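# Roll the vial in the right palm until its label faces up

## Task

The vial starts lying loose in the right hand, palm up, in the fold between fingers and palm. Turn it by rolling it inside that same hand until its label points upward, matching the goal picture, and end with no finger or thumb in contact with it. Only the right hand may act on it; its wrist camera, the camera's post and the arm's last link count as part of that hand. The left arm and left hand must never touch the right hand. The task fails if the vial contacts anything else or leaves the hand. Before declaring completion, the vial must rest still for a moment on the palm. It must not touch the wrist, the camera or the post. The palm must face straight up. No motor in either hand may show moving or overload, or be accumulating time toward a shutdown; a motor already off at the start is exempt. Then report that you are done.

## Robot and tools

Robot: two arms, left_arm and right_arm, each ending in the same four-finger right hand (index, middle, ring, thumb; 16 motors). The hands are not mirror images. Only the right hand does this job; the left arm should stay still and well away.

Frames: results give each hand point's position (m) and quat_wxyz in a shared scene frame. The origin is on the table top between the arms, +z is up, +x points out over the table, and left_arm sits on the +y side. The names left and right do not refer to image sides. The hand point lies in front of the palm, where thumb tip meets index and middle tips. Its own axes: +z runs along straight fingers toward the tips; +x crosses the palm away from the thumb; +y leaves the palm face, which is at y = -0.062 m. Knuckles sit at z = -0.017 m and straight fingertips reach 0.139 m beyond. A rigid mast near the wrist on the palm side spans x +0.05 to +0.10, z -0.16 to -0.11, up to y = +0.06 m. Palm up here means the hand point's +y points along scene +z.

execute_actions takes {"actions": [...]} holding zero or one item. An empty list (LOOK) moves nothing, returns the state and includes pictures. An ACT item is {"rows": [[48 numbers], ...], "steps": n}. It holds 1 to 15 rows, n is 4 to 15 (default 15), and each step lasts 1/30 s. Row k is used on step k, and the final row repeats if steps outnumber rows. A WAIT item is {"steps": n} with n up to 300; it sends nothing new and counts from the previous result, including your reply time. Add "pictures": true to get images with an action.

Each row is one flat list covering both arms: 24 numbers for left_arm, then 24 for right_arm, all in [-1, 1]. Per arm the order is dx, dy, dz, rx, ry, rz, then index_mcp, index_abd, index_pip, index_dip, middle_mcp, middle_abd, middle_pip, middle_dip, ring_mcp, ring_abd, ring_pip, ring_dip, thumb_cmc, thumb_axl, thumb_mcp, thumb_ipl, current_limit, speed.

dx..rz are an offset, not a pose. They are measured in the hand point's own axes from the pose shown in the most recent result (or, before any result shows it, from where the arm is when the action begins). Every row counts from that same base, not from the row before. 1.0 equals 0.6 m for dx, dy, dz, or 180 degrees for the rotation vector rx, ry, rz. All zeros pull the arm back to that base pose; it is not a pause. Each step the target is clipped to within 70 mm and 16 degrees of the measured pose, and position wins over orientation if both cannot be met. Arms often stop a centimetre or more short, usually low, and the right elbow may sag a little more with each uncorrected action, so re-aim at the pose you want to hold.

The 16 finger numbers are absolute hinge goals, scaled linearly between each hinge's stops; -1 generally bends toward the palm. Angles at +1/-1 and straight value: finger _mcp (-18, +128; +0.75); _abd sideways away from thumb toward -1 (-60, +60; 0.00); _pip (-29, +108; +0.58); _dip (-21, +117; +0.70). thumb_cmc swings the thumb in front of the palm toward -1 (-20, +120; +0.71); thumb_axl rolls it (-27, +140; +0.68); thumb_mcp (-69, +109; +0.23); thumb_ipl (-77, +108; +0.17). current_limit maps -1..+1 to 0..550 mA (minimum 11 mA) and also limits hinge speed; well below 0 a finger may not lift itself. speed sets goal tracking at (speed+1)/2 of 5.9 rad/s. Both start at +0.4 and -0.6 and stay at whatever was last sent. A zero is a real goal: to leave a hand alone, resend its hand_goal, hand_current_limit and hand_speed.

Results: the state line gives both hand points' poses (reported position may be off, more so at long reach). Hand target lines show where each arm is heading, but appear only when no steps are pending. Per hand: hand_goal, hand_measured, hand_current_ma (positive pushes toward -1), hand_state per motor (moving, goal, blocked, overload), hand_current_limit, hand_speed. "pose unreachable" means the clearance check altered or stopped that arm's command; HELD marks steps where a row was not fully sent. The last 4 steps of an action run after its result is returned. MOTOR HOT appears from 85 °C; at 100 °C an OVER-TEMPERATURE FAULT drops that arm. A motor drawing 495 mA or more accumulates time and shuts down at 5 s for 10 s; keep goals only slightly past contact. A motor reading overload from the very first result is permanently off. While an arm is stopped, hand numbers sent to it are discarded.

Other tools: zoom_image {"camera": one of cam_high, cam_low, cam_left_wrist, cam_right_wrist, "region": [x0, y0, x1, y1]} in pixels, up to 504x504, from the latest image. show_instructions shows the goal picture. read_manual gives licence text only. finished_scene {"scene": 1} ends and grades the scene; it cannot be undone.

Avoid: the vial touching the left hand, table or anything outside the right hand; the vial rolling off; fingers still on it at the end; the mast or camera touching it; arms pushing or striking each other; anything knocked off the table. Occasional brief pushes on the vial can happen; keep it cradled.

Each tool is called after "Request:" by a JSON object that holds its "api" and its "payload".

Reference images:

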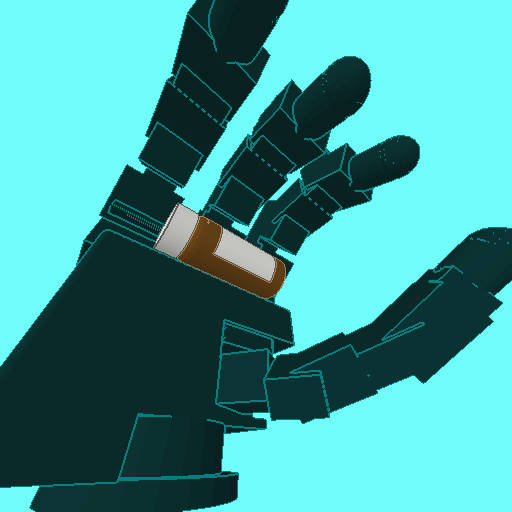

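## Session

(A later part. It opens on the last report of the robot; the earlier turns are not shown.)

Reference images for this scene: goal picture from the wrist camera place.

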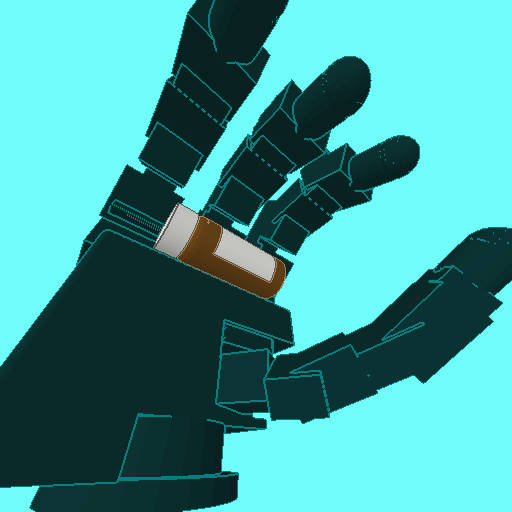

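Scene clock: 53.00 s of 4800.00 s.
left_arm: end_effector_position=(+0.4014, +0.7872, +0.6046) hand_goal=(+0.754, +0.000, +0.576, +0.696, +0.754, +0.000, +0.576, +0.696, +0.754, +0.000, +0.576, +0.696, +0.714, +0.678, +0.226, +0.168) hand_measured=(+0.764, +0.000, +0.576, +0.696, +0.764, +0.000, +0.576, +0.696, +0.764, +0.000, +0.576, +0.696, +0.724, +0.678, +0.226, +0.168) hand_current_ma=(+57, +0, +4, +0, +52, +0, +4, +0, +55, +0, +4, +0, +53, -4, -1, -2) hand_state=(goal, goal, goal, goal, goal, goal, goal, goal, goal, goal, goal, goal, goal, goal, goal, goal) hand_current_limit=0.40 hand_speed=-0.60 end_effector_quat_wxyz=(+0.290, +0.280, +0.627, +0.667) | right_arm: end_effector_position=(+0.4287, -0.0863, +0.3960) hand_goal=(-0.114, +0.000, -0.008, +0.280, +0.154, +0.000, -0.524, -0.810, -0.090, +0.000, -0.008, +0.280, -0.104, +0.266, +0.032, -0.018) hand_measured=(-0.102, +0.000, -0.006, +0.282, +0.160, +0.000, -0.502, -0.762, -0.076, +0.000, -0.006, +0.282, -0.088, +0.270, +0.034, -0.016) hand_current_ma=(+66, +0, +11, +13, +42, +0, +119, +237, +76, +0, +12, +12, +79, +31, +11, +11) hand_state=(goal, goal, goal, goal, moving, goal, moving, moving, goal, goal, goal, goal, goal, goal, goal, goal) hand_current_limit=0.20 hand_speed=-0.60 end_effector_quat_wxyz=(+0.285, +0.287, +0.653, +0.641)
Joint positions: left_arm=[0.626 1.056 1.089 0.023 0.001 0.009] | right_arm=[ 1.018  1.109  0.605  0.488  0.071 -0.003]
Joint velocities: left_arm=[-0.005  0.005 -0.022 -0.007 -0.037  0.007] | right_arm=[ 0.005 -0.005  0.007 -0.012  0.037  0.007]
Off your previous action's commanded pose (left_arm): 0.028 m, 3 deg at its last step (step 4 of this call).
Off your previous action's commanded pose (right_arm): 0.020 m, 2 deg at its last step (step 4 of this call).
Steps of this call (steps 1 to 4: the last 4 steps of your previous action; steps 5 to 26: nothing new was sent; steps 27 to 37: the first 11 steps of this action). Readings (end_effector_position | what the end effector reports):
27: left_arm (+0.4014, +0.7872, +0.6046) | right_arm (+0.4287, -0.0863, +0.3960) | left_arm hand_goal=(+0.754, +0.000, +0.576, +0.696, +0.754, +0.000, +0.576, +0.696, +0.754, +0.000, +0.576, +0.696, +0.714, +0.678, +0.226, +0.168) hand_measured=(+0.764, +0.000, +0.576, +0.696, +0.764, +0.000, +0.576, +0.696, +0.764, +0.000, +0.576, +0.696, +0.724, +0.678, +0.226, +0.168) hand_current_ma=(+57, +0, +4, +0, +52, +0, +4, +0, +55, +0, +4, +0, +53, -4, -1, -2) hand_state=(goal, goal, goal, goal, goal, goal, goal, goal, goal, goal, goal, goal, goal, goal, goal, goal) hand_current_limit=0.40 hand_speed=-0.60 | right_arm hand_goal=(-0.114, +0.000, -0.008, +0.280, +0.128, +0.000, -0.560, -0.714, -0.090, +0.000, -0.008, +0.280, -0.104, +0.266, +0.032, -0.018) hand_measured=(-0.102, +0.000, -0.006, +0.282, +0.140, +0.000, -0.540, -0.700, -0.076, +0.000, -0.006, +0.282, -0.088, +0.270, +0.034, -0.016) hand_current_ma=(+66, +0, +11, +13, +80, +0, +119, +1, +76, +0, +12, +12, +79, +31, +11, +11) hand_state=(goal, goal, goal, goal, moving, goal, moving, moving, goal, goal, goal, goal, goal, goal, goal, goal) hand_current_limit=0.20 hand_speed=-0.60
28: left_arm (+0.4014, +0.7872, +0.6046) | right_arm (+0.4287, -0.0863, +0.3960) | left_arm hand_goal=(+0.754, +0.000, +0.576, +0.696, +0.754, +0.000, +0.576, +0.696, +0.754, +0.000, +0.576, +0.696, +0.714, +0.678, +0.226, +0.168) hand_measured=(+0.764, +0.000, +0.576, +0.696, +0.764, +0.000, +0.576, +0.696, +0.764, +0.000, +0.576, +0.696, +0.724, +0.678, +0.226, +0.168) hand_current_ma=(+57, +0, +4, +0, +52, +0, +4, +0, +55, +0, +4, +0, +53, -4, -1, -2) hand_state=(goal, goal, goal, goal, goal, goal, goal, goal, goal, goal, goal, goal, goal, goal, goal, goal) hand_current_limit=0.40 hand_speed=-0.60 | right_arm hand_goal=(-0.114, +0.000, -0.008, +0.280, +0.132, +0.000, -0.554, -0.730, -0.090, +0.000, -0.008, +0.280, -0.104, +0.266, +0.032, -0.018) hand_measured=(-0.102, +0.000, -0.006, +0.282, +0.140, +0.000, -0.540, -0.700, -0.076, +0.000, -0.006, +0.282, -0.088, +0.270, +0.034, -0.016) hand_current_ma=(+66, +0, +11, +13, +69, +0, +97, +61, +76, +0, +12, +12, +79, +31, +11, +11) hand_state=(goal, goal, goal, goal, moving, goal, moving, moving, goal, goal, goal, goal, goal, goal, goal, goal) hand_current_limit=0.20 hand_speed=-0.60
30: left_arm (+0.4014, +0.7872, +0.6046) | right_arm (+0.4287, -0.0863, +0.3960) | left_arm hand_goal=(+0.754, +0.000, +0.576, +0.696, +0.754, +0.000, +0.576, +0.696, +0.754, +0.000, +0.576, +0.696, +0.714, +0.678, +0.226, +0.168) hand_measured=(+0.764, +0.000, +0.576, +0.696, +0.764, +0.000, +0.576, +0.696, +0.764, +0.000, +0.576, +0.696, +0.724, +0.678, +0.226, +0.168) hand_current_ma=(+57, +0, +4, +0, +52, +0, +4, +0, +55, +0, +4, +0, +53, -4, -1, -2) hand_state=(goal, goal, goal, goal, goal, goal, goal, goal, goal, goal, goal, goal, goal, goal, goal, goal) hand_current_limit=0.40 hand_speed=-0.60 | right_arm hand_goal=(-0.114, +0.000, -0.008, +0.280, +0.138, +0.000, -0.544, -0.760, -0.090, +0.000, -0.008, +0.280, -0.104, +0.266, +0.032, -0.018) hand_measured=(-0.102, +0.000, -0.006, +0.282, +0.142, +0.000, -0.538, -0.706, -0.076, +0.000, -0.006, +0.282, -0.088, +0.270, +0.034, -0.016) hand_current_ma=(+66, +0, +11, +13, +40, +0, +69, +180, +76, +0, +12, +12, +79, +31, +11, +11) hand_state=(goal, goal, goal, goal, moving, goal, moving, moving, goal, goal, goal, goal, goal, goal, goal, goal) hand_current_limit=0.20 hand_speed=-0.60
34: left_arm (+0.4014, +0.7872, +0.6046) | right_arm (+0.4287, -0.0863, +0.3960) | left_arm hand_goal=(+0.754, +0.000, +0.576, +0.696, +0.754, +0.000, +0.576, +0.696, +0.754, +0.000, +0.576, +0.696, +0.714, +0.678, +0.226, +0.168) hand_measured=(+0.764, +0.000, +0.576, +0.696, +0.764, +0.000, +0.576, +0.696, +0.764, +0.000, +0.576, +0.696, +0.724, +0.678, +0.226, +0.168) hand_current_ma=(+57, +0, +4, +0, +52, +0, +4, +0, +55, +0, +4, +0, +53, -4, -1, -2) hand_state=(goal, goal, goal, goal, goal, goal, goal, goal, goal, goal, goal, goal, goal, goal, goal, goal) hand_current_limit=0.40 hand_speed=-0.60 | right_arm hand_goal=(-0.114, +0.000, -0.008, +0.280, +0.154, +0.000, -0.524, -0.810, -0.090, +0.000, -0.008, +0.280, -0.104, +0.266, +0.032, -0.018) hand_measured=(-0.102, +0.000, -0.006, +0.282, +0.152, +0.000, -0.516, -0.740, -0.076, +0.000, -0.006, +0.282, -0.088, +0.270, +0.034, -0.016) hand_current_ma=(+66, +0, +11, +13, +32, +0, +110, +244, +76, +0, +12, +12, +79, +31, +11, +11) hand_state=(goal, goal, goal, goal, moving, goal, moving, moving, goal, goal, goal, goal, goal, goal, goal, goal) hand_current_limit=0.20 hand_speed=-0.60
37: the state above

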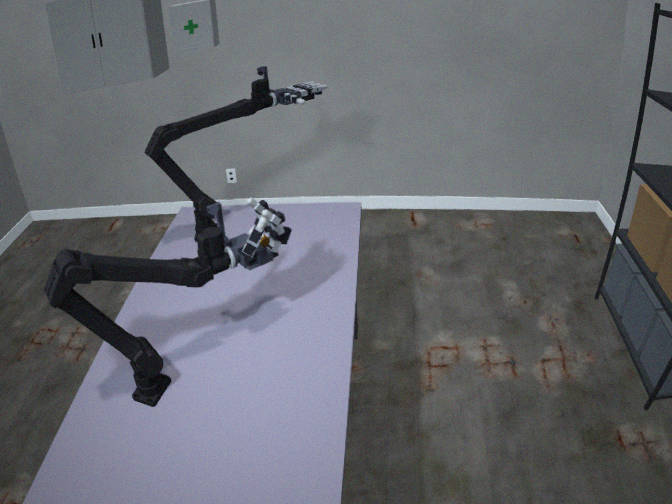

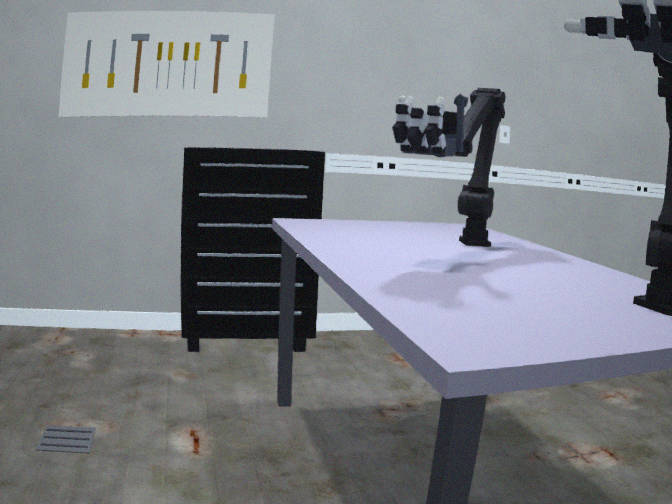

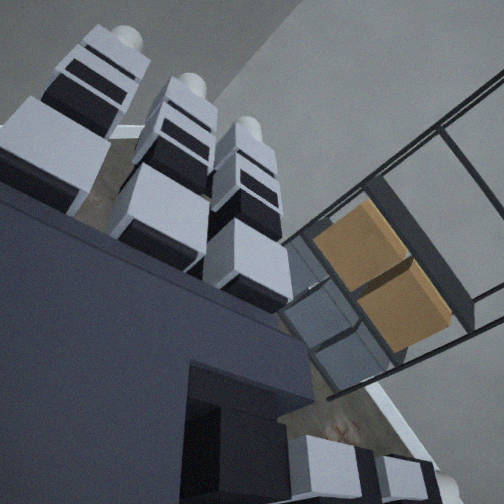

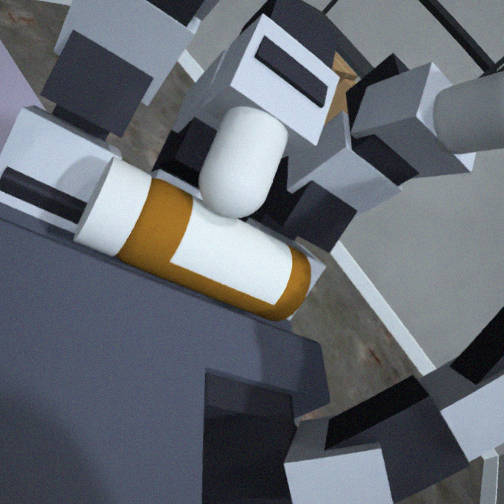

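Request:
{"api": "execute_actions", "payload": {"actions": [{"rows": [[0.0002,0.0463,-0.0099,-0.0163,0.0003,-0.0002,0.754,0,0.576,0.696,0.754,0,0.576,0.696,0.754,0,0.576,0.696,0.714,0.678,0.226,0.168,0.4,-0.6,0,0.0333,0.0025,-0.0123,0.0004,0.001,-0.115,0,-0.008,0.28,0.158,0,-0.515,-0.82,-0.09,0,-0.008,0.28,-0.104,0.266,0.032,-0.018,0.2,-0.6],[0.0002,0.0463,-0.0099,-0.0163,0.0003,-0.0002,0.754,0,0.576,0.696,0.754,0,0.576,0.696,0.754,0,0.576,0.696,0.714,0.678,0.226,0.168,0.4,-0.6,0,0.0333,0.0025,-0.0123,0.0004,0.001,-0.115,0,-0.008,0.28,0.161,0,-0.51,-0.83,-0.09,0,-0.008,0.28,-0.104,0.266,0.032,-0.018,0.2,-0.6],[0.0002,0.0463,-0.0099,-0.0163,0.0003,-0.0002,0.754,0,0.576,0.696,0.754,0,0.576,0.696,0.754,0,0.576,0.696,0.714,0.678,0.226,0.168,0.4,-0.6,0,0.0333,0.0025,-0.0123,0.0004,0.001,-0.115,0,-0.008,0.28,0.164,0,-0.505,-0.84,-0.09,0,-0.008,0.28,-0.104,0.266,0.032,-0.018,0.2,-0.6],[0.0002,0.0463,-0.0099,-0.0163,0.0003,-0.0002,0.754,0,0.576,0.696,0.754,0,0.576,0.696,0.754,0,0.576,0.696,0.714,0.678,0.226,0.168,0.4,-0.6,0,0.0333,0.0025,-0.0123,0.0004,0.001,-0.115,0,-0.008,0.28,0.167,0,-0.50,-0.85,-0.09,0,-0.008,0.28,-0.104,0.266,0.032,-0.018,0.2,-0.6],[0.0002,0.0463,-0.0099,-0.0163,0.0003,-0.0002,0.754,0,0.576,0.696,0.754,0,0.576,0.696,0.754,0,0.576,0.696,0.714,0.678,0.226,0.168,0.4,-0.6,0,0.0333,0.0025,-0.0123,0.0004,0.001,-0.115,0,-0.008,0.28,0.17,0,-0.497,-0.86,-0.09,0,-0.008,0.28,-0.104,0.266,0.032,-0.018,0.2,-0.6],[0.0002,0.0463,-0.0099,-0.0163,0.0003,-0.0002,0.754,0,0.576,0.696,0.754,0,0.576,0.696,0.754,0,0.576,0.696,0.714,0.678,0.226,0.168,0.4,-0.6,0,0.0333,0.0025,-0.0123,0.0004,0.001,-0.115,0,-0.008,0.28,0.173,0,-0.495,-0.87,-0.09,0,-0.008,0.28,-0.104,0.266,0.032,-0.018,0.2,-0.6]], "steps": 15}], "pictures": true}}

Scene clock: 53.77 s of 4800.00 s.
left_arm: end_effector_position=(+0.4014, +0.7872, +0.6046) hand_goal=(+0.754, +0.000, +0.576, +0.696, +0.754, +0.000, +0.576, +0.696, +0.754, +0.000, +0.576, +0.696, +0.714, +0.678, +0.226, +0.168) hand_measured=(+0.764, +0.000, +0.576, +0.696, +0.764, +0.000, +0.576, +0.696, +0.764, +0.000, +0.576, +0.696, +0.724, +0.678, +0.226, +0.168) hand_current_ma=(+57, +0, +4, +0, +52, +0, +4, +0, +55, +0, +4, +0, +53, -4, -1, -2) hand_state=(goal, goal, goal, goal, goal, goal, goal, goal, goal, goal, goal, goal, goal, goal, goal, goal) hand_current_limit=0.40 hand_speed=-0.60 end_effector_quat_wxyz=(+0.290, +0.280, +0.627, +0.667) | right_arm: end_effector_position=(+0.4287, -0.0863, +0.3960) hand_goal=(-0.114, +0.000, -0.008, +0.280, +0.174, +0.000, -0.494, -0.870, -0.090, +0.000, -0.008, +0.280, -0.104, +0.266, +0.032, -0.018) hand_measured=(-0.102, +0.000, -0.006, +0.282, +0.182, +0.000, -0.472, -0.826, -0.076, +0.000, -0.006, +0.282, -0.088, +0.270, +0.034, -0.016) hand_current_ma=(+66, +0, +11, +13, +39, +0, +109, +223, +76, +0, +12, +12, +79, +31, +11, +11) hand_state=(goal, goal, goal, goal, goal, goal, blocked, blocked, goal, goal, goal, goal, goal, goal, goal, goal) hand_current_limit=0.20 hand_speed=-0.60 end_effector_quat_wxyz=(+0.285, +0.287, +0.653, +0.641)
Joint positions: left_arm=[0.626 1.056 1.089 0.023 0.001 0.009] | right_arm=[ 1.018  1.109  0.605  0.488  0.071 -0.003]
Joint velocities: left_arm=[ 0.005 -0.015  0.012 -0.002  0.022 -0.022] | right_arm=[-0.005  0.015 -0.002 -0.002 -0.007 -0.066]
Off your previous action's commanded pose (left_arm): 0.028 m, 3 deg at its last step (step 4 of this call).
Off your previous action's commanded pose (right_arm): 0.020 m, 2 deg at its last step (step 4 of this call).
Steps of this call (steps 1 to 4: the last 4 steps of your previous action; steps 5 to 12: nothing new was sent; steps 13 to 23: the first 11 steps of this action). Readings (end_effector_position | what the end effector reports):
13: left_arm (+0.4014, +0.7872, +0.6046) | right_arm (+0.4287, -0.0863, +0.3960) | left_arm hand_goal=(+0.754, +0.000, +0.576, +0.696, +0.754, +0.000, +0.576, +0.696, +0.754, +0.000, +0.576, +0.696, +0.714, +0.678, +0.226, +0.168) hand_measured=(+0.764, +0.000, +0.576, +0.696, +0.764, +0.000, +0.576, +0.696, +0.764, +0.000, +0.576, +0.696, +0.724, +0.678, +0.226, +0.168) hand_current_ma=(+57, +0, +4, +0, +52, +0, +4, +0, +55, +0, +4, +0, +53, -4, -1, -2) hand_state=(goal, goal, goal, goal, goal, goal, goal, goal, goal, goal, goal, goal, goal, goal, goal, goal) hand_current_limit=0.40 hand_speed=-0.60 | right_arm hand_goal=(-0.114, +0.000, -0.008, +0.280, +0.158, +0.000, -0.514, -0.820, -0.090, +0.000, -0.008, +0.280, -0.104, +0.266, +0.032, -0.018) hand_measured=(-0.102, +0.000, -0.006, +0.282, +0.162, +0.000, -0.502, -0.762, -0.076, +0.000, -0.006, +0.282, -0.088, +0.270, +0.034, -0.016) hand_current_ma=(+66, +0, +11, +13, +40, +0, +116, +240, +76, +0, +12, +12, +79, +31, +11, +11) hand_state=(goal, goal, goal, goal, moving, goal, moving, moving, goal, goal, goal, goal, goal, goal, goal, goal) hand_current_limit=0.20 hand_speed=-0.60
14: left_arm (+0.4014, +0.7872, +0.6046) | right_arm (+0.4287, -0.0863, +0.3960) | left_arm hand_goal=(+0.754, +0.000, +0.576, +0.696, +0.754, +0.000, +0.576, +0.696, +0.754, +0.000, +0.576, +0.696, +0.714, +0.678, +0.226, +0.168) hand_measured=(+0.764, +0.000, +0.576, +0.696, +0.764, +0.000, +0.576, +0.696, +0.764, +0.000, +0.576, +0.696, +0.724, +0.678, +0.226, +0.168) hand_current_ma=(+57, +0, +4, +0, +52, +0, +4, +0, +55, +0, +4, +0, +53, -4, -1, -2) hand_state=(goal, goal, goal, goal, goal, goal, goal, goal, goal, goal, goal, goal, goal, goal, goal, goal) hand_current_limit=0.40 hand_speed=-0.60 | right_arm hand_goal=(-0.114, +0.000, -0.008, +0.280, +0.162, +0.000, -0.510, -0.830, -0.090, +0.000, -0.008, +0.280, -0.104, +0.266, +0.032, -0.018) hand_measured=(-0.102, +0.000, -0.006, +0.282, +0.162, +0.000, -0.500, -0.764, -0.076, +0.000, -0.006, +0.282, -0.088, +0.270, +0.034, -0.016) hand_current_ma=(+66, +0, +11, +13, +28, +0, +91, +263, +76, +0, +12, +12, +79, +31, +11, +11) hand_state=(goal, goal, goal, goal, moving, goal, moving, moving, goal, goal, goal, goal, goal, goal, goal, goal) hand_current_limit=0.20 hand_speed=-0.60
16: left_arm (+0.4014, +0.7872, +0.6046) | right_arm (+0.4287, -0.0863, +0.3960) | left_arm hand_goal=(+0.754, +0.000, +0.576, +0.696, +0.754, +0.000, +0.576, +0.696, +0.754, +0.000, +0.576, +0.696, +0.714, +0.678, +0.226, +0.168) hand_measured=(+0.764, +0.000, +0.576, +0.696, +0.764, +0.000, +0.576, +0.696, +0.764, +0.000, +0.576, +0.696, +0.724, +0.678, +0.226, +0.168) hand_current_ma=(+57, +0, +4, +0, +52, +0, +4, +0, +55, +0, +4, +0, +53, -4, -1, -2) hand_state=(goal, goal, goal, goal, goal, goal, goal, goal, goal, goal, goal, goal, goal, goal, goal, goal) hand_current_limit=0.40 hand_speed=-0.60 | right_arm hand_goal=(-0.114, +0.000, -0.008, +0.280, +0.168, +0.000, -0.500, -0.850, -0.090, +0.000, -0.008, +0.280, -0.104, +0.266, +0.032, -0.018) hand_measured=(-0.102, +0.000, -0.006, +0.282, +0.168, +0.000, -0.490, -0.780, -0.076, +0.000, -0.006, +0.282, -0.088, +0.270, +0.034, -0.016) hand_current_ma=(+66, +0, +11, +13, +36, +0, +100, +249, +76, +0, +12, +12, +79, +31, +11, +11) hand_state=(goal, goal, goal, goal, moving, goal, moving, moving, goal, goal, goal, goal, goal, goal, goal, goal) hand_current_limit=0.20 hand_speed=-0.60
20: left_arm (+0.4014, +0.7872, +0.6046) | right_arm (+0.4287, -0.0863, +0.3960) | left_arm hand_goal=(+0.754, +0.000, +0.576, +0.696, +0.754, +0.000, +0.576, +0.696, +0.754, +0.000, +0.576, +0.696, +0.714, +0.678, +0.226, +0.168) hand_measured=(+0.764, +0.000, +0.576, +0.696, +0.764, +0.000, +0.576, +0.696, +0.764, +0.000, +0.576, +0.696, +0.724, +0.678, +0.226, +0.168) hand_current_ma=(+57, +0, +4, +0, +52, +0, +4, +0, +55, +0, +4, +0, +53, -4, -1, -2) hand_state=(goal, goal, goal, goal, goal, goal, goal, goal, goal, goal, goal, goal, goal, goal, goal, goal) hand_current_limit=0.40 hand_speed=-0.60 | right_arm hand_goal=(-0.114, +0.000, -0.008, +0.280, +0.174, +0.000, -0.494, -0.870, -0.090, +0.000, -0.008, +0.280, -0.104, +0.266, +0.032, -0.018) hand_measured=(-0.102, +0.000, -0.006, +0.282, +0.180, +0.000, -0.474, -0.820, -0.076, +0.000, -0.006, +0.282, -0.088, +0.270, +0.034, -0.016) hand_current_ma=(+66, +0, +11, +13, +44, +0, +108, +206, +76, +0, +12, +12, +79, +31, +11, +11) hand_state=(goal, goal, goal, goal, moving, goal, moving, moving, goal, goal, goal, goal, goal, goal, goal, goal) hand_current_limit=0.20 hand_speed=-0.60
23: the state above

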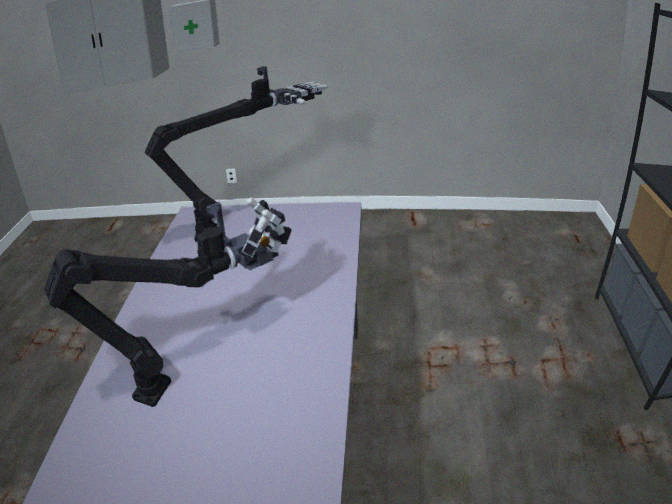

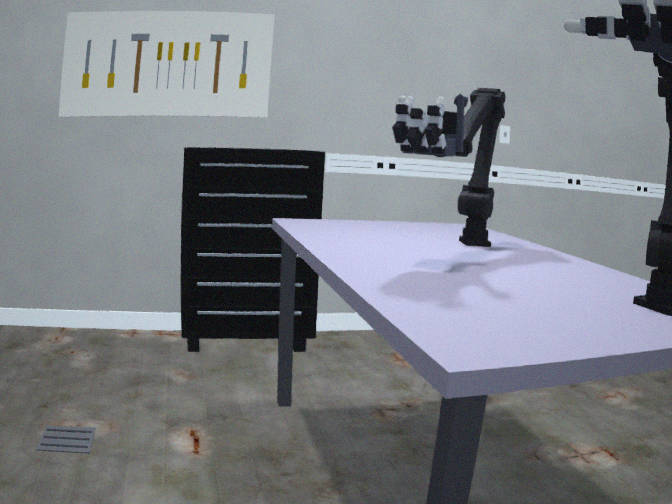

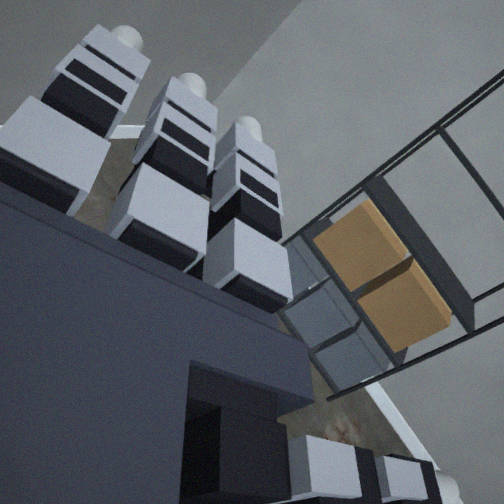

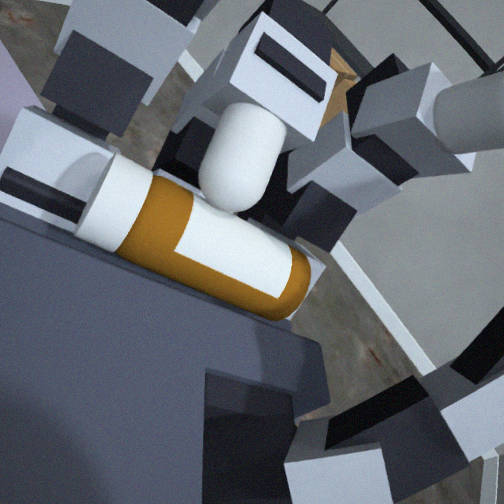

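Request:
{"api": "execute_actions", "payload": {"actions": [{"rows": [[0.0002,0.0463,-0.0099,-0.0163,0.0003,-0.0002,0.754,0,0.576,0.696,0.754,0,0.576,0.696,0.754,0,0.576,0.696,0.714,0.678,0.226,0.168,0.4,-0.6,0,0.0333,0.0025,-0.0123,0.0004,0.001,-0.115,0,-0.008,0.28,0.178,0,-0.492,-0.88,-0.09,0,-0.008,0.28,-0.104,0.266,0.032,-0.018,0.2,-0.6],[0.0002,0.0463,-0.0099,-0.0163,0.0003,-0.0002,0.754,0,0.576,0.696,0.754,0,0.576,0.696,0.754,0,0.576,0.696,0.714,0.678,0.226,0.168,0.4,-0.6,0,0.0333,0.0025,-0.0123,0.0004,0.001,-0.115,0,-0.008,0.28,0.182,0,-0.492,-0.89,-0.09,0,-0.008,0.28,-0.104,0.266,0.032,-0.018,0.2,-0.6],[0.0002,0.0463,-0.0099,-0.0163,0.0003,-0.0002,0.754,0,0.576,0.696,0.754,0,0.576,0.696,0.754,0,0.576,0.696,0.714,0.678,0.226,0.168,0.4,-0.6,0,0.0333,0.0025,-0.0123,0.0004,0.001,-0.115,0,-0.008,0.28,0.187,0,-0.494,-0.90,-0.09,0,-0.008,0.28,-0.104,0.266,0.032,-0.018,0.2,-0.6],[0.0002,0.0463,-0.0099,-0.0163,0.0003,-0.0002,0.754,0,0.576,0.696,0.754,0,0.576,0.696,0.754,0,0.576,0.696,0.714,0.678,0.226,0.168,0.4,-0.6,0,0.0333,0.0025,-0.0123,0.0004,0.001,-0.115,0,-0.008,0.28,0.192,0,-0.497,-0.905,-0.09,0,-0.008,0.28,-0.104,0.266,0.032,-0.018,0.2,-0.6],[0.0002,0.0463,-0.0099,-0.0163,0.0003,-0.0002,0.754,0,0.576,0.696,0.754,0,0.576,0.696,0.754,0,0.576,0.696,0.714,0.678,0.226,0.168,0.4,-0.6,0,0.0333,0.0025,-0.0123,0.0004,0.001,-0.115,0,-0.008,0.28,0.197,0,-0.50,-0.91,-0.09,0,-0.008,0.28,-0.104,0.266,0.032,-0.018,0.2,-0.6],[0.0002,0.0463,-0.0099,-0.0163,0.0003,-0.0002,0.754,0,0.576,0.696,0.754,0,0.576,0.696,0.754,0,0.576,0.696,0.714,0.678,0.226,0.168,0.4,-0.6,0,0.0333,0.0025,-0.0123,0.0004,0.001,-0.115,0,-0.008,0.28,0.202,0,-0.504,-0.915,-0.09,0,-0.008,0.28,-0.104,0.266,0.032,-0.018,0.2,-0.6],[0.0002,0.0463,-0.0099,-0.0163,0.0003,-0.0002,0.754,0,0.576,0.696,0.754,0,0.576,0.696,0.754,0,0.576,0.696,0.714,0.678,0.226,0.168,0.4,-0.6,0,0.0333,0.0025,-0.0123,0.0004,0.001,-0.115,0,-0.008,0.28,0.207,0,-0.508,-0.92,-0.09,0,-0.008,0.28,-0.104,0.266,0.032,-0.018,0.2,-0.6]], "steps": 15}], "pictures": true}}

Scene clock: 54.57 s of 4800.00 s.
left_arm: end_effector_position=(+0.4014, +0.7872, +0.6046) hand_goal=(+0.754, +0.000, +0.576, +0.696, +0.754, +0.000, +0.576, +0.696, +0.754, +0.000, +0.576, +0.696, +0.714, +0.678, +0.226, +0.168) hand_measured=(+0.764, +0.000, +0.576, +0.696, +0.764, +0.000, +0.576, +0.696, +0.764, +0.000, +0.576, +0.696, +0.724, +0.678, +0.226, +0.168) hand_current_ma=(+57, +0, +4, +0, +52, +0, +4, +0, +55, +0, +4, +0, +53, -4, -1, -2) hand_state=(goal, goal, goal, goal, goal, goal, goal, goal, goal, goal, goal, goal, goal, goal, goal, goal) hand_current_limit=0.40 hand_speed=-0.60 end_effector_quat_wxyz=(+0.290, +0.280, +0.627, +0.667) | right_arm: end_effector_position=(+0.4287, -0.0863, +0.3960) hand_goal=(-0.114, +0.000, -0.008, +0.280, +0.208, +0.000, -0.508, -0.920, -0.090, +0.000, -0.008, +0.280, -0.104, +0.266, +0.032, -0.018) hand_measured=(-0.102, +0.000, -0.006, +0.282, +0.212, +0.000, -0.504, -0.916, -0.076, +0.000, -0.006, +0.282, -0.088, +0.270, +0.034, -0.016) hand_current_ma=(+66, +0, +11, +13, +24, +0, +13, +17, +76, +0, +12, +12, +79, +31, +11, +11) hand_state=(goal, goal, goal, goal, goal, goal, moving, moving, goal, goal, goal, goal, goal, goal, goal, goal) hand_current_limit=0.20 hand_speed=-0.60 end_effector_quat_wxyz=(+0.285, +0.287, +0.653, +0.641)
Joint positions: left_arm=[0.626 1.056 1.089 0.023 0.001 0.009] | right_arm=[ 1.018  1.109  0.605  0.488  0.071 -0.003]
Joint velocities: left_arm=[-0.005 -0.005 -0.002  0.007  0.037 -0.066] | right_arm=[-0.015  0.015 -0.032 -0.012 -0.022 -0.037]
Off your previous action's commanded pose (left_arm): 0.028 m, 3 deg at its last step (step 4 of this call).
Off your previous action's commanded pose (right_arm): 0.020 m, 2 deg at its last step (step 4 of this call).
Steps of this call (steps 1 to 4: the last 4 steps of your previous action; steps 5 to 13: nothing new was sent; steps 14 to 24: the first 11 steps of this action). Readings (end_effector_position | what the end effector reports):
14: left_arm (+0.4014, +0.7872, +0.6046) | right_arm (+0.4287, -0.0863, +0.3960) | left_arm hand_goal=(+0.754, +0.000, +0.576, +0.696, +0.754, +0.000, +0.576, +0.696, +0.754, +0.000, +0.576, +0.696, +0.714, +0.678, +0.226, +0.168) hand_measured=(+0.764, +0.000, +0.576, +0.696, +0.764, +0.000, +0.576, +0.696, +0.764, +0.000, +0.576, +0.696, +0.724, +0.678, +0.226, +0.168) hand_current_ma=(+57, +0, +4, +0, +52, +0, +4, +0, +55, +0, +4, +0, +53, -4, -1, -2) hand_state=(goal, goal, goal, goal, goal, goal, goal, goal, goal, goal, goal, goal, goal, goal, goal, goal) hand_current_limit=0.40 hand_speed=-0.60 | right_arm hand_goal=(-0.114, +0.000, -0.008, +0.280, +0.178, +0.000, -0.492, -0.880, -0.090, +0.000, -0.008, +0.280, -0.104, +0.266, +0.032, -0.018) hand_measured=(-0.102, +0.000, -0.006, +0.282, +0.182, +0.000, -0.472, -0.826, -0.076, +0.000, -0.006, +0.282, -0.088, +0.270, +0.034, -0.016) hand_current_ma=(+66, +0, +11, +13, +39, +0, +109, +223, +76, +0, +12, +12, +79, +31, +11, +11) hand_state=(goal, goal, goal, goal, moving, goal, moving, moving, goal, goal, goal, goal, goal, goal, goal, goal) hand_current_limit=0.20 hand_speed=-0.60
15: left_arm (+0.4014, +0.7872, +0.6046) | right_arm (+0.4287, -0.0863, +0.3960) | left_arm hand_goal=(+0.754, +0.000, +0.576, +0.696, +0.754, +0.000, +0.576, +0.696, +0.754, +0.000, +0.576, +0.696, +0.714, +0.678, +0.226, +0.168) hand_measured=(+0.764, +0.000, +0.576, +0.696, +0.764, +0.000, +0.576, +0.696, +0.764, +0.000, +0.576, +0.696, +0.724, +0.678, +0.226, +0.168) hand_current_ma=(+57, +0, +4, +0, +52, +0, +4, +0, +55, +0, +4, +0, +53, -4, -1, -2) hand_state=(goal, goal, goal, goal, goal, goal, goal, goal, goal, goal, goal, goal, goal, goal, goal, goal) hand_current_limit=0.40 hand_speed=-0.60 | right_arm hand_goal=(-0.114, +0.000, -0.008, +0.280, +0.182, +0.000, -0.492, -0.890, -0.090, +0.000, -0.008, +0.280, -0.104, +0.266, +0.032, -0.018) hand_measured=(-0.102, +0.000, -0.006, +0.282, +0.182, +0.000, -0.472, -0.826, -0.076, +0.000, -0.006, +0.282, -0.088, +0.270, +0.034, -0.016) hand_current_ma=(+66, +0, +11, +13, +28, +0, +106, +253, +76, +0, +12, +12, +79, +31, +11, +11) hand_state=(goal, goal, goal, goal, moving, goal, goal, moving, goal, goal, goal, goal, goal, goal, goal, goal) hand_current_limit=0.20 hand_speed=-0.60
17: left_arm (+0.4014, +0.7872, +0.6046) | right_arm (+0.4287, -0.0863, +0.3960) | left_arm hand_goal=(+0.754, +0.000, +0.576, +0.696, +0.754, +0.000, +0.576, +0.696, +0.754, +0.000, +0.576, +0.696, +0.714, +0.678, +0.226, +0.168) hand_measured=(+0.764, +0.000, +0.576, +0.696, +0.764, +0.000, +0.576, +0.696, +0.764, +0.000, +0.576, +0.696, +0.724, +0.678, +0.226, +0.168) hand_current_ma=(+57, +0, +4, +0, +52, +0, +4, +0, +55, +0, +4, +0, +53, -4, -1, -2) hand_state=(goal, goal, goal, goal, goal, goal, goal, goal, goal, goal, goal, goal, goal, goal, goal, goal) hand_current_limit=0.40 hand_speed=-0.60 | right_arm hand_goal=(-0.114, +0.000, -0.008, +0.280, +0.192, +0.000, -0.496, -0.904, -0.090, +0.000, -0.008, +0.280, -0.104, +0.266, +0.032, -0.018) hand_measured=(-0.102, +0.000, -0.006, +0.282, +0.188, +0.000, -0.470, -0.842, -0.076, +0.000, -0.006, +0.282, -0.088, +0.270, +0.034, -0.016) hand_current_ma=(+66, +0, +11, +13, +30, +0, +128, +258, +76, +0, +12, +12, +79, +31, +11, +11) hand_state=(goal, goal, goal, goal, moving, goal, moving, moving, goal, goal, goal, goal, goal, goal, goal, goal) hand_current_limit=0.20 hand_speed=-0.60
21: left_arm (+0.4014, +0.7872, +0.6046) | right_arm (+0.4287, -0.0863, +0.3960) | left_arm hand_goal=(+0.754, +0.000, +0.576, +0.696, +0.754, +0.000, +0.576, +0.696, +0.754, +0.000, +0.576, +0.696, +0.714, +0.678, +0.226, +0.168) hand_measured=(+0.764, +0.000, +0.576, +0.696, +0.764, +0.000, +0.576, +0.696, +0.764, +0.000, +0.576, +0.696, +0.724, +0.678, +0.226, +0.168) hand_current_ma=(+57, +0, +4, +0, +52, +0, +4, +0, +55, +0, +4, +0, +53, -4, -1, -2) hand_state=(goal, goal, goal, goal, goal, goal, goal, goal, goal, goal, goal, goal, goal, goal, goal, goal) hand_current_limit=0.40 hand_speed=-0.60 | right_arm hand_goal=(-0.114, +0.000, -0.008, +0.280, +0.208, +0.000, -0.508, -0.920, -0.090, +0.000, -0.008, +0.280, -0.104, +0.266, +0.032, -0.018) hand_measured=(-0.102, +0.000, -0.006, +0.282, +0.206, +0.000, -0.490, -0.896, -0.076, +0.000, -0.006, +0.282, -0.088, +0.270, +0.034, -0.016) hand_current_ma=(+66, +0, +11, +13, +12, +0, +13, +22, +76, +0, +12, +12, +79, +31, +11, +11) hand_state=(goal, goal, goal, goal, moving, goal, moving, moving, goal, goal, goal, goal, goal, goal, goal, goal) hand_current_limit=0.20 hand_speed=-0.60
24: the state above

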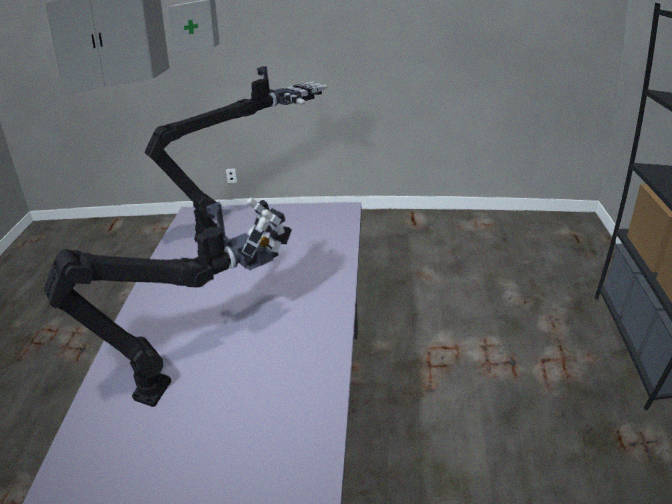

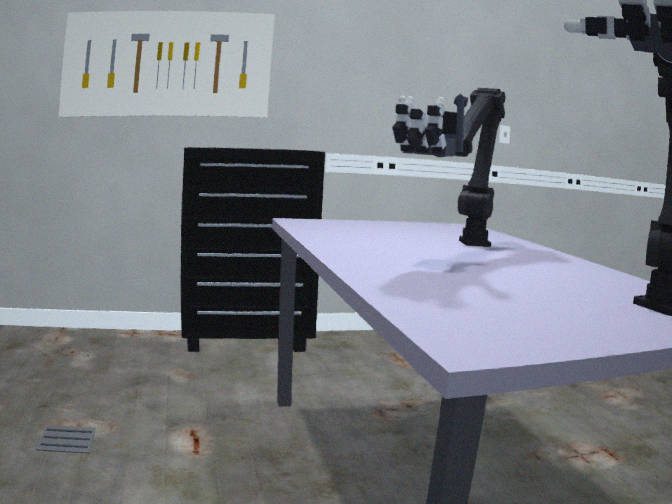

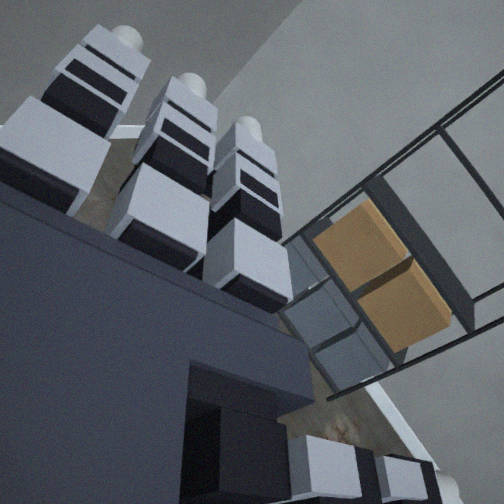

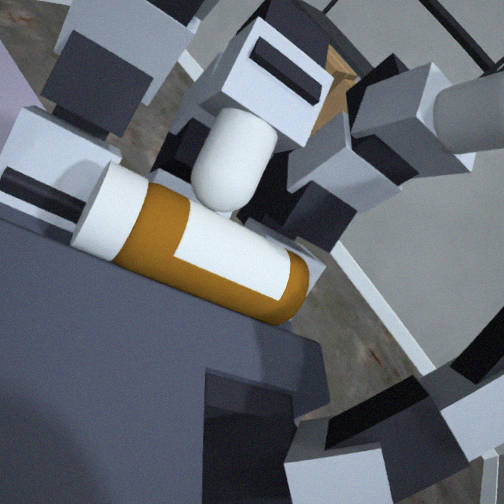

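Request:
{"api": "execute_actions", "payload": {"actions": [{"rows": [[0.0002,0.0463,-0.0099,-0.0163,0.0003,-0.0002,0.754,0,0.576,0.696,0.754,0,0.576,0.696,0.754,0,0.576,0.696,0.714,0.678,0.226,0.168,0.4,-0.6,0,0.0333,0.0025,-0.0123,0.0004,0.001,-0.06,0,-0.008,0.28,0.24,0,-0.30,-0.80,-0.04,0,-0.008,0.28,-0.104,0.266,0.032,-0.018,0.6,-0.4],[0.0002,0.0463,-0.0099,-0.0163,0.0003,-0.0002,0.754,0,0.576,0.696,0.754,0,0.576,0.696,0.754,0,0.576,0.696,0.714,0.678,0.226,0.168,0.4,-0.6,0,0.0333,0.0025,-0.0123,0.0004,0.001,-0.06,0,-0.008,0.28,0.24,0,-0.30,-0.80,-0.04,0,-0.008,0.28,-0.104,0.266,0.032,-0.018,0.6,-0.4],[0.0002,0.0463,-0.0099,-0.0163,0.0003,-0.0002,0.754,0,0.576,0.696,0.754,0,0.576,0.696,0.754,0,0.576,0.696,0.714,0.678,0.226,0.168,0.4,-0.6,0,0.0333,0.0025,-0.0123,0.0004,0.001,0.0,0,-0.008,0.28,0.24,0,-0.30,-0.70,0.01,0,-0.008,0.28,-0.104,0.266,0.032,-0.018,0.6,-0.4],[0.0002,0.0463,-0.0099,-0.0163,0.0003,-0.0002,0.754,0,0.576,0.696,0.754,0,0.576,0.696,0.754,0,0.576,0.696,0.714,0.678,0.226,0.168,0.4,-0.6,0,0.0333,0.0025,-0.0123,0.0004,0.001,0.08,0,-0.008,0.28,0.24,0,-0.008,0.28,0.08,0,-0.008,0.28,-0.104,0.266,0.032,-0.018,0.6,-0.2]], "steps": 15}]}}

Request:
{"api": "execute_actions", "payload": {"actions": [{"rows": [[0.0002,0.0463,-0.0099,-0.0163,0.0003,-0.0002,0.754,0,0.576,0.696,0.754,0,0.576,0.696,0.754,0,0.576,0.696,0.714,0.678,0.226,0.168,0.4,-0.6,0,0.0333,0.0025,-0.0123,0.0004,0.001,0.08,0,-0.008,0.28,0.12,0,-0.008,0.28,0.08,0,-0.008,0.28,-0.104,0.266,0.032,-0.018,0.6,-0.2]], "steps": 15}], "pictures": true}}

Scene clock: 55.33 s of 4800.00 s.
left_arm: end_effector_position=(+0.4014, +0.7872, +0.6046) hand_goal=(+0.754, +0.000, +0.576, +0.696, +0.754, +0.000, +0.576, +0.696, +0.754, +0.000, +0.576, +0.696, +0.714, +0.678, +0.226, +0.168) hand_measured=(+0.764, +0.000, +0.576, +0.696, +0.764, +0.000, +0.576, +0.696, +0.764, +0.000, +0.576, +0.696, +0.724, +0.678, +0.226, +0.168) hand_current_ma=(+57, +0, +4, +0, +52, +0, +4, +0, +55, +0, +4, +0, +53, -4, -1, -2) hand_state=(goal, goal, goal, goal, goal, goal, goal, goal, goal, goal, goal, goal, goal, goal, goal, goal) hand_current_limit=0.40 hand_speed=-0.60 end_effector_quat_wxyz=(+0.290, +0.280, +0.627, +0.667) | right_arm: end_effector_position=(+0.4287, -0.0863, +0.3960) hand_goal=(+0.080, +0.000, -0.008, +0.280, +0.240, +0.000, -0.008, +0.280, +0.080, +0.000, -0.008, +0.280, -0.104, +0.266, +0.032, -0.018) hand_measured=(+0.084, +0.000, -0.006, +0.282, +0.246, +0.000, -0.140, -0.556, +0.086, +0.000, -0.006, +0.282, -0.088, +0.270, +0.034, -0.016) hand_current_ma=(+25, +0, +8, +13, +27, +0, -69, -81, +28, +0, +10, +12, +79, +31, +11, +11) hand_state=(goal, goal, goal, goal, goal, goal, moving, moving, goal, goal, goal, goal, goal, goal, goal, goal) hand_current_limit=0.60 hand_speed=-0.20 end_effector_quat_wxyz=(+0.285, +0.287, +0.653, +0.641)
Joint positions: left_arm=[0.626 1.056 1.089 0.023 0.001 0.009] | right_arm=[ 1.018  1.109  0.605  0.488  0.071 -0.003]
Joint velocities: left_arm=[-0.005 -0.005  0.007  0.012 -0.007 -0.022] | right_arm=[ 0.015 -0.005  0.002 -0.032  0.007 -0.066]
Off your previous action's commanded pose (left_arm): 0.028 m, 3 deg at its last step (step 4 of this call).
Off your previous action's commanded pose (right_arm): 0.020 m, 2 deg at its last step (step 4 of this call).
Steps of this call (steps 1 to 4: the last 4 steps of your previous action; steps 5 to 12: nothing new was sent; steps 13 to 23: the first 11 steps of this action). Readings (end_effector_position | what the end effector reports):
13: left_arm (+0.4014, +0.7872, +0.6046) | right_arm (+0.4287, -0.0863, +0.3960) | left_arm hand_goal=(+0.754, +0.000, +0.576, +0.696, +0.754, +0.000, +0.576, +0.696, +0.754, +0.000, +0.576, +0.696, +0.714, +0.678, +0.226, +0.168) hand_measured=(+0.764, +0.000, +0.576, +0.696, +0.764, +0.000, +0.576, +0.696, +0.764, +0.000, +0.576, +0.696, +0.724, +0.678, +0.226, +0.168) hand_current_ma=(+57, +0, +4, +0, +52, +0, +4, +0, +55, +0, +4, +0, +53, -4, -1, -2) hand_state=(goal, goal, goal, goal, goal, goal, goal, goal, goal, goal, goal, goal, goal, goal, goal, goal) hand_current_limit=0.40 hand_speed=-0.60 | right_arm hand_goal=(-0.060, +0.000, -0.008, +0.280, +0.240, +0.000, -0.300, -0.800, -0.040, +0.000, -0.008, +0.280, -0.104, +0.266, +0.032, -0.018) hand_measured=(-0.102, +0.000, -0.006, +0.282, +0.212, +0.000, -0.506, -0.916, -0.076, +0.000, -0.006, +0.282, -0.088, +0.270, +0.034, -0.016) hand_current_ma=(+66, +0, +11, +13, +24, +0, +15, +19, +76, +0, +12, +12, +79, +31, +11, +11) hand_state=(moving, goal, goal, goal, moving, goal, moving, moving, moving, goal, goal, goal, goal, goal, goal, goal) hand_current_limit=0.60 hand_speed=-0.40
14: left_arm (+0.4014, +0.7872, +0.6046) | right_arm (+0.4287, -0.0863, +0.3960) | left_arm hand_goal=(+0.754, +0.000, +0.576, +0.696, +0.754, +0.000, +0.576, +0.696, +0.754, +0.000, +0.576, +0.696, +0.714, +0.678, +0.226, +0.168) hand_measured=(+0.764, +0.000, +0.576, +0.696, +0.764, +0.000, +0.576, +0.696, +0.764, +0.000, +0.576, +0.696, +0.724, +0.678, +0.226, +0.168) hand_current_ma=(+57, +0, +4, +0, +52, +0, +4, +0, +55, +0, +4, +0, +53, -4, -1, -2) hand_state=(goal, goal, goal, goal, goal, goal, goal, goal, goal, goal, goal, goal, goal, goal, goal, goal) hand_current_limit=0.40 hand_speed=-0.60 | right_arm hand_goal=(-0.060, +0.000, -0.008, +0.280, +0.240, +0.000, -0.300, -0.800, -0.040, +0.000, -0.008, +0.280, -0.104, +0.266, +0.032, -0.018) hand_measured=(-0.100, +0.000, -0.006, +0.282, +0.214, +0.000, -0.502, -0.914, -0.074, +0.000, -0.006, +0.282, -0.088, +0.270, +0.034, -0.016) hand_current_ma=(-99, +0, +6, +12, -66, +0, -133, -128, -98, +0, +8, +11, +79, +31, +11, +11) hand_state=(moving, goal, goal, goal, moving, goal, moving, moving, moving, goal, goal, goal, goal, goal, goal, goal) hand_current_limit=0.60 hand_speed=-0.40
16: left_arm (+0.4014, +0.7872, +0.6046) | right_arm (+0.4287, -0.0863, +0.3960) | left_arm hand_goal=(+0.754, +0.000, +0.576, +0.696, +0.754, +0.000, +0.576, +0.696, +0.754, +0.000, +0.576, +0.696, +0.714, +0.678, +0.226, +0.168) hand_measured=(+0.764, +0.000, +0.576, +0.696, +0.764, +0.000, +0.576, +0.696, +0.764, +0.000, +0.576, +0.696, +0.724, +0.678, +0.226, +0.168) hand_current_ma=(+57, +0, +4, +0, +52, +0, +4, +0, +55, +0, +4, +0, +53, -4, -1, -2) hand_state=(goal, goal, goal, goal, goal, goal, goal, goal, goal, goal, goal, goal, goal, goal, goal, goal) hand_current_limit=0.40 hand_speed=-0.60 | right_arm hand_goal=(+0.080, +0.000, -0.008, +0.280, +0.240, +0.000, -0.008, +0.280, +0.080, +0.000, -0.008, +0.280, -0.104, +0.266, +0.032, -0.018) hand_measured=(-0.060, +0.000, -0.006, +0.282, +0.240, +0.000, -0.436, -0.848, -0.038, +0.000, -0.006, +0.282, -0.088, +0.270, +0.034, -0.016) hand_current_ma=(-90, +0, +7, +12, +38, +0, -70, -73, -97, +0, +8, +11, +79, +31, +11, +11) hand_state=(moving, goal, goal, goal, moving, goal, moving, moving, moving, goal, goal, goal, goal, goal, goal, goal) hand_current_limit=0.60 hand_speed=-0.20
20: left_arm (+0.4014, +0.7872, +0.6046) | right_arm (+0.4287, -0.0863, +0.3960) | left_arm hand_goal=(+0.754, +0.000, +0.576, +0.696, +0.754, +0.000, +0.576, +0.696, +0.754, +0.000, +0.576, +0.696, +0.714, +0.678, +0.226, +0.168) hand_measured=(+0.764, +0.000, +0.576, +0.696, +0.764, +0.000, +0.576, +0.696, +0.764, +0.000, +0.576, +0.696, +0.724, +0.678, +0.226, +0.168) hand_current_ma=(+57, +0, +4, +0, +52, +0, +4, +0, +55, +0, +4, +0, +53, -4, -1, -2) hand_state=(goal, goal, goal, goal, goal, goal, goal, goal, goal, goal, goal, goal, goal, goal, goal, goal) hand_current_limit=0.40 hand_speed=-0.60 | right_arm hand_goal=(+0.080, +0.000, -0.008, +0.280, +0.240, +0.000, -0.008, +0.280, +0.080, +0.000, -0.008, +0.280, -0.104, +0.266, +0.032, -0.018) hand_measured=(+0.076, +0.000, -0.006, +0.282, +0.244, +0.000, -0.270, -0.682, +0.080, +0.000, -0.006, +0.282, -0.088, +0.270, +0.034, -0.016) hand_current_ma=(+60, +0, +8, +13, +28, +0, -69, -77, +51, +0, +10, +12, +79, +31, +11, +11) hand_state=(moving, goal, goal, goal, goal, goal, moving, moving, moving, goal, goal, goal, goal, goal, goal, goal) hand_current_limit=0.60 hand_speed=-0.20
23: the state above

Scene clock: 55.83 s of 4800.00 s.
left_arm: end_effector_position=(+0.4014, +0.7872, +0.6046) hand_goal=(+0.754, +0.000, +0.576, +0.696, +0.754, +0.000, +0.576, +0.696, +0.754, +0.000, +0.576, +0.696, +0.714, +0.678, +0.226, +0.168) hand_measured=(+0.764, +0.000, +0.576, +0.696, +0.764, +0.000, +0.576, +0.696, +0.764, +0.000, +0.576, +0.696, +0.724, +0.678, +0.226, +0.168) hand_current_ma=(+57, +0, +4, +0, +52, +0, +4, +0, +55, +0, +4, +0, +53, -4, -1, -2) hand_state=(goal, goal, goal, goal, goal, goal, goal, goal, goal, goal, goal, goal, goal, goal, goal, goal) hand_current_limit=0.40 hand_speed=-0.60 end_effector_quat_wxyz=(+0.290, +0.280, +0.627, +0.667) | right_arm: end_effector_position=(+0.4287, -0.0863, +0.3960) hand_goal=(+0.080, +0.000, -0.008, +0.280, +0.120, +0.000, -0.008, +0.280, +0.080, +0.000, -0.008, +0.280, -0.104, +0.266, +0.032, -0.018) hand_measured=(+0.084, +0.000, -0.006, +0.282, +0.138, +0.000, -0.010, +0.074, +0.086, +0.000, -0.006, +0.282, -0.088, +0.270, +0.034, -0.016) hand_current_ma=(+26, +0, +8, +13, +93, +0, -10, -78, +28, +0, +10, +12, +79, +31, +11, +11) hand_state=(goal, goal, goal, goal, goal, goal, goal, moving, goal, goal, goal, goal, goal, goal, goal, goal) hand_current_limit=0.60 hand_speed=-0.20 end_effector_quat_wxyz=(+0.285, +0.287, +0.653, +0.641)
Joint positions: left_arm=[0.626 1.056 1.089 0.023 0.001 0.009] | right_arm=[ 1.018  1.109  0.605  0.488  0.071 -0.003]
Joint velocities: left_arm=[ 0.005  0.015  0.002 -0.012  0.007  0.051] | right_arm=[-0.024 -0.005 -0.002  0.017  0.081 -0.051]
Off your previous action's commanded pose (left_arm): 0.028 m, 3 deg at its last step (step 4 of this call).
Off your previous action's commanded pose (right_arm): 0.020 m, 2 deg at its last step (step 4 of this call).
Steps of this call (steps 1 to 4: the last 4 steps of your previous action; steps 5 to 15: the first 11 steps of this action, its rows measured from where the robot was after step 4). Readings (end_effector_position | what the end effector reports):
4: left_arm (+0.4014, +0.7872, +0.6046) | right_arm (+0.4287, -0.0863, +0.3960) | left_arm hand_goal=(+0.754, +0.000, +0.576, +0.696, +0.754, +0.000, +0.576, +0.696, +0.754, +0.000, +0.576, +0.696, +0.714, +0.678, +0.226, +0.168) hand_measured=(+0.764, +0.000, +0.576, +0.696, +0.764, +0.000, +0.576, +0.696, +0.764, +0.000, +0.576, +0.696, +0.724, +0.678, +0.226, +0.168) hand_current_ma=(+57, +0, +4, +0, +52, +0, +4, +0, +55, +0, +4, +0, +53, -4, -1, -2) hand_state=(goal, goal, goal, goal, goal, goal, goal, goal, goal, goal, goal, goal, goal, goal, goal, goal) hand_current_limit=0.40 hand_speed=-0.60 | right_arm hand_goal=(+0.080, +0.000, -0.008, +0.280, +0.240, +0.000, -0.008, +0.280, +0.080, +0.000, -0.008, +0.280, -0.104, +0.266, +0.032, -0.018) hand_measured=(+0.084, +0.000, -0.006, +0.282, +0.246, +0.000, -0.014, -0.388, +0.086, +0.000, -0.006, +0.282, -0.088, +0.270, +0.034, -0.016) hand_current_ma=(+26, +0, +8, +13, +32, +0, +1, -79, +28, +0, +10, +12, +79, +31, +11, +11) hand_state=(goal, goal, goal, goal, goal, goal, moving, moving, goal, goal, goal, goal, goal, goal, goal, goal) hand_current_limit=0.60 hand_speed=-0.20
5: left_arm (+0.4014, +0.7872, +0.6046) | right_arm (+0.4287, -0.0863, +0.3960) | left_arm hand_goal=(+0.754, +0.000, +0.576, +0.696, +0.754, +0.000, +0.576, +0.696, +0.754, +0.000, +0.576, +0.696, +0.714, +0.678, +0.226, +0.168) hand_measured=(+0.764, +0.000, +0.576, +0.696, +0.764, +0.000, +0.576, +0.696, +0.764, +0.000, +0.576, +0.696, +0.724, +0.678, +0.226, +0.168) hand_current_ma=(+57, +0, +4, +0, +52, +0, +4, +0, +55, +0, +4, +0, +53, -4, -1, -2) hand_state=(goal, goal, goal, goal, goal, goal, goal, goal, goal, goal, goal, goal, goal, goal, goal, goal) hand_current_limit=0.40 hand_speed=-0.60 | right_arm hand_goal=(+0.080, +0.000, -0.008, +0.280, +0.120, +0.000, -0.008, +0.280, +0.080, +0.000, -0.008, +0.280, -0.104, +0.266, +0.032, -0.018) hand_measured=(+0.084, +0.000, -0.006, +0.282, +0.246, +0.000, -0.012, -0.346, +0.086, +0.000, -0.006, +0.282, -0.088, +0.270, +0.034, -0.016) hand_current_ma=(+26, +0, +8, +13, +32, +0, -8, -79, +28, +0, +10, +12, +79, +31, +11, +11) hand_state=(goal, goal, goal, goal, moving, goal, moving, moving, goal, goal, goal, goal, goal, goal, goal, goal) hand_current_limit=0.60 hand_speed=-0.20
6: left_arm (+0.4014, +0.7872, +0.6046) | right_arm (+0.4287, -0.0863, +0.3960) | left_arm hand_goal=(+0.754, +0.000, +0.576, +0.696, +0.754, +0.000, +0.576, +0.696, +0.754, +0.000, +0.576, +0.696, +0.714, +0.678, +0.226, +0.168) hand_measured=(+0.764, +0.000, +0.576, +0.696, +0.764, +0.000, +0.576, +0.696, +0.764, +0.000, +0.576, +0.696, +0.724, +0.678, +0.226, +0.168) hand_current_ma=(+57, +0, +4, +0, +52, +0, +4, +0, +55, +0, +4, +0, +53, -4, -1, -2) hand_state=(goal, goal, goal, goal, goal, goal, goal, goal, goal, goal, goal, goal, goal, goal, goal, goal) hand_current_limit=0.40 hand_speed=-0.60 | right_arm hand_goal=(+0.080, +0.000, -0.008, +0.280, +0.120, +0.000, -0.008, +0.280, +0.080, +0.000, -0.008, +0.280, -0.104, +0.266, +0.032, -0.018) hand_measured=(+0.084, +0.000, -0.006, +0.282, +0.244, +0.000, -0.010, -0.304, +0.086, +0.000, -0.006, +0.282, -0.088, +0.270, +0.034, -0.016) hand_current_ma=(+26, +0, +8, +13, +268, +0, -6, -79, +28, +0, +10, +12, +79, +31, +11, +11) hand_state=(goal, goal, goal, goal, moving, goal, moving, moving, goal, goal, goal, goal, goal, goal, goal, goal) hand_current_limit=0.60 hand_speed=-0.20
8: left_arm (+0.4014, +0.7872, +0.6046) | right_arm (+0.4287, -0.0863, +0.3960) | left_arm hand_goal=(+0.754, +0.000, +0.576, +0.696, +0.754, +0.000, +0.576, +0.696, +0.754, +0.000, +0.576, +0.696, +0.714, +0.678, +0.226, +0.168) hand_measured=(+0.764, +0.000, +0.576, +0.696, +0.764, +0.000, +0.576, +0.696, +0.764, +0.000, +0.576, +0.696, +0.724, +0.678, +0.226, +0.168) hand_current_ma=(+57, +0, +4, +0, +52, +0, +4, +0, +55, +0, +4, +0, +53, -4, -1, -2) hand_state=(goal, goal, goal, goal, goal, goal, goal, goal, goal, goal, goal, goal, goal, goal, goal, goal) hand_current_limit=0.40 hand_speed=-0.60 | right_arm hand_goal=(+0.080, +0.000, -0.008, +0.280, +0.120, +0.000, -0.008, +0.280, +0.080, +0.000, -0.008, +0.280, -0.104, +0.266, +0.032, -0.018) hand_measured=(+0.084, +0.000, -0.006, +0.282, +0.188, +0.000, -0.010, -0.220, +0.086, +0.000, -0.006, +0.282, -0.088, +0.270, +0.034, -0.016) hand_current_ma=(+26, +0, +8, +13, +177, +0, -10, -79, +28, +0, +10, +12, +79, +31, +11, +11) hand_state=(goal, goal, goal, goal, moving, goal, goal, moving, goal, goal, goal, goal, goal, goal, goal, goal) hand_current_limit=0.60 hand_speed=-0.20
12: left_arm (+0.4014, +0.7872, +0.6046) | right_arm (+0.4287, -0.0863, +0.3960) | left_arm hand_goal=(+0.754, +0.000, +0.576, +0.696, +0.754, +0.000, +0.576, +0.696, +0.754, +0.000, +0.576, +0.696, +0.714, +0.678, +0.226, +0.168) hand_measured=(+0.764, +0.000, +0.576, +0.696, +0.764, +0.000, +0.576, +0.696, +0.764, +0.000, +0.576, +0.696, +0.724, +0.678, +0.226, +0.168) hand_current_ma=(+57, +0, +4, +0, +52, +0, +4, +0, +55, +0, +4, +0, +53, -4, -1, -2) hand_state=(goal, goal, goal, goal, goal, goal, goal, goal, goal, goal, goal, goal, goal, goal, goal, goal) hand_current_limit=0.40 hand_speed=-0.60 | right_arm hand_goal=(+0.080, +0.000, -0.008, +0.280, +0.120, +0.000, -0.008, +0.280, +0.080, +0.000, -0.008, +0.280, -0.104, +0.266, +0.032, -0.018) hand_measured=(+0.084, +0.000, -0.006, +0.282, +0.138, +0.000, -0.010, -0.052, +0.086, +0.000, -0.006, +0.282, -0.088, +0.270, +0.034, -0.016) hand_current_ma=(+26, +0, +8, +13, +93, +0, -10, -79, +28, +0, +10, +12, +79, +31, +11, +11) hand_state=(goal, goal, goal, goal, moving, goal, goal, moving, goal, goal, goal, goal, goal, goal, goal, goal) hand_current_limit=0.60 hand_speed=-0.20
15: the state above

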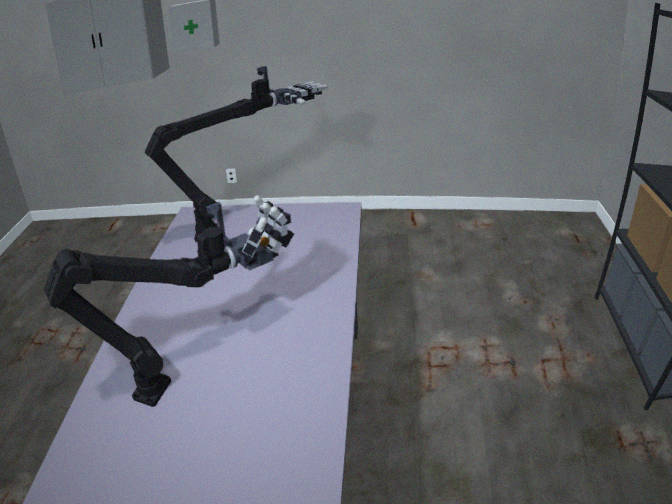

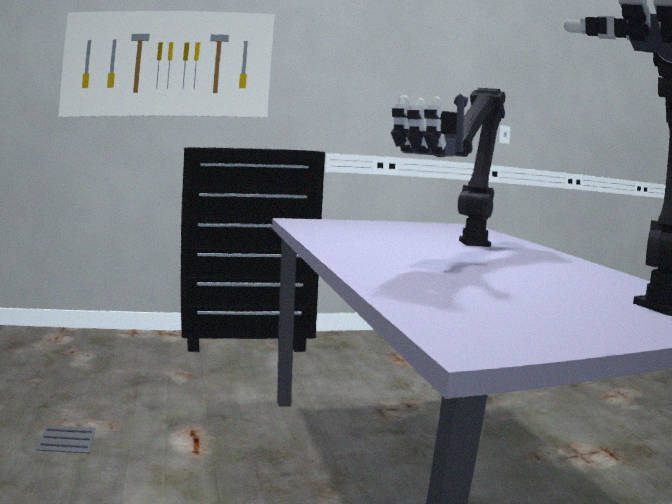

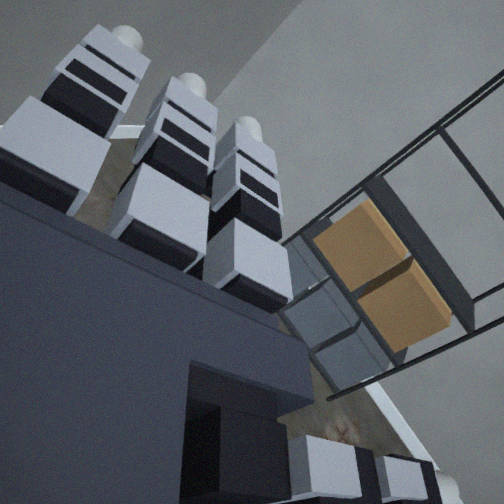

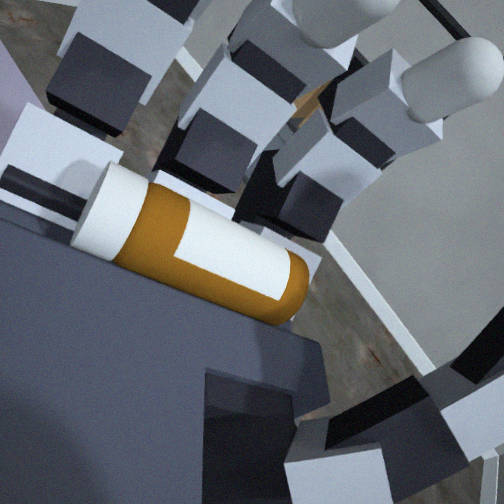

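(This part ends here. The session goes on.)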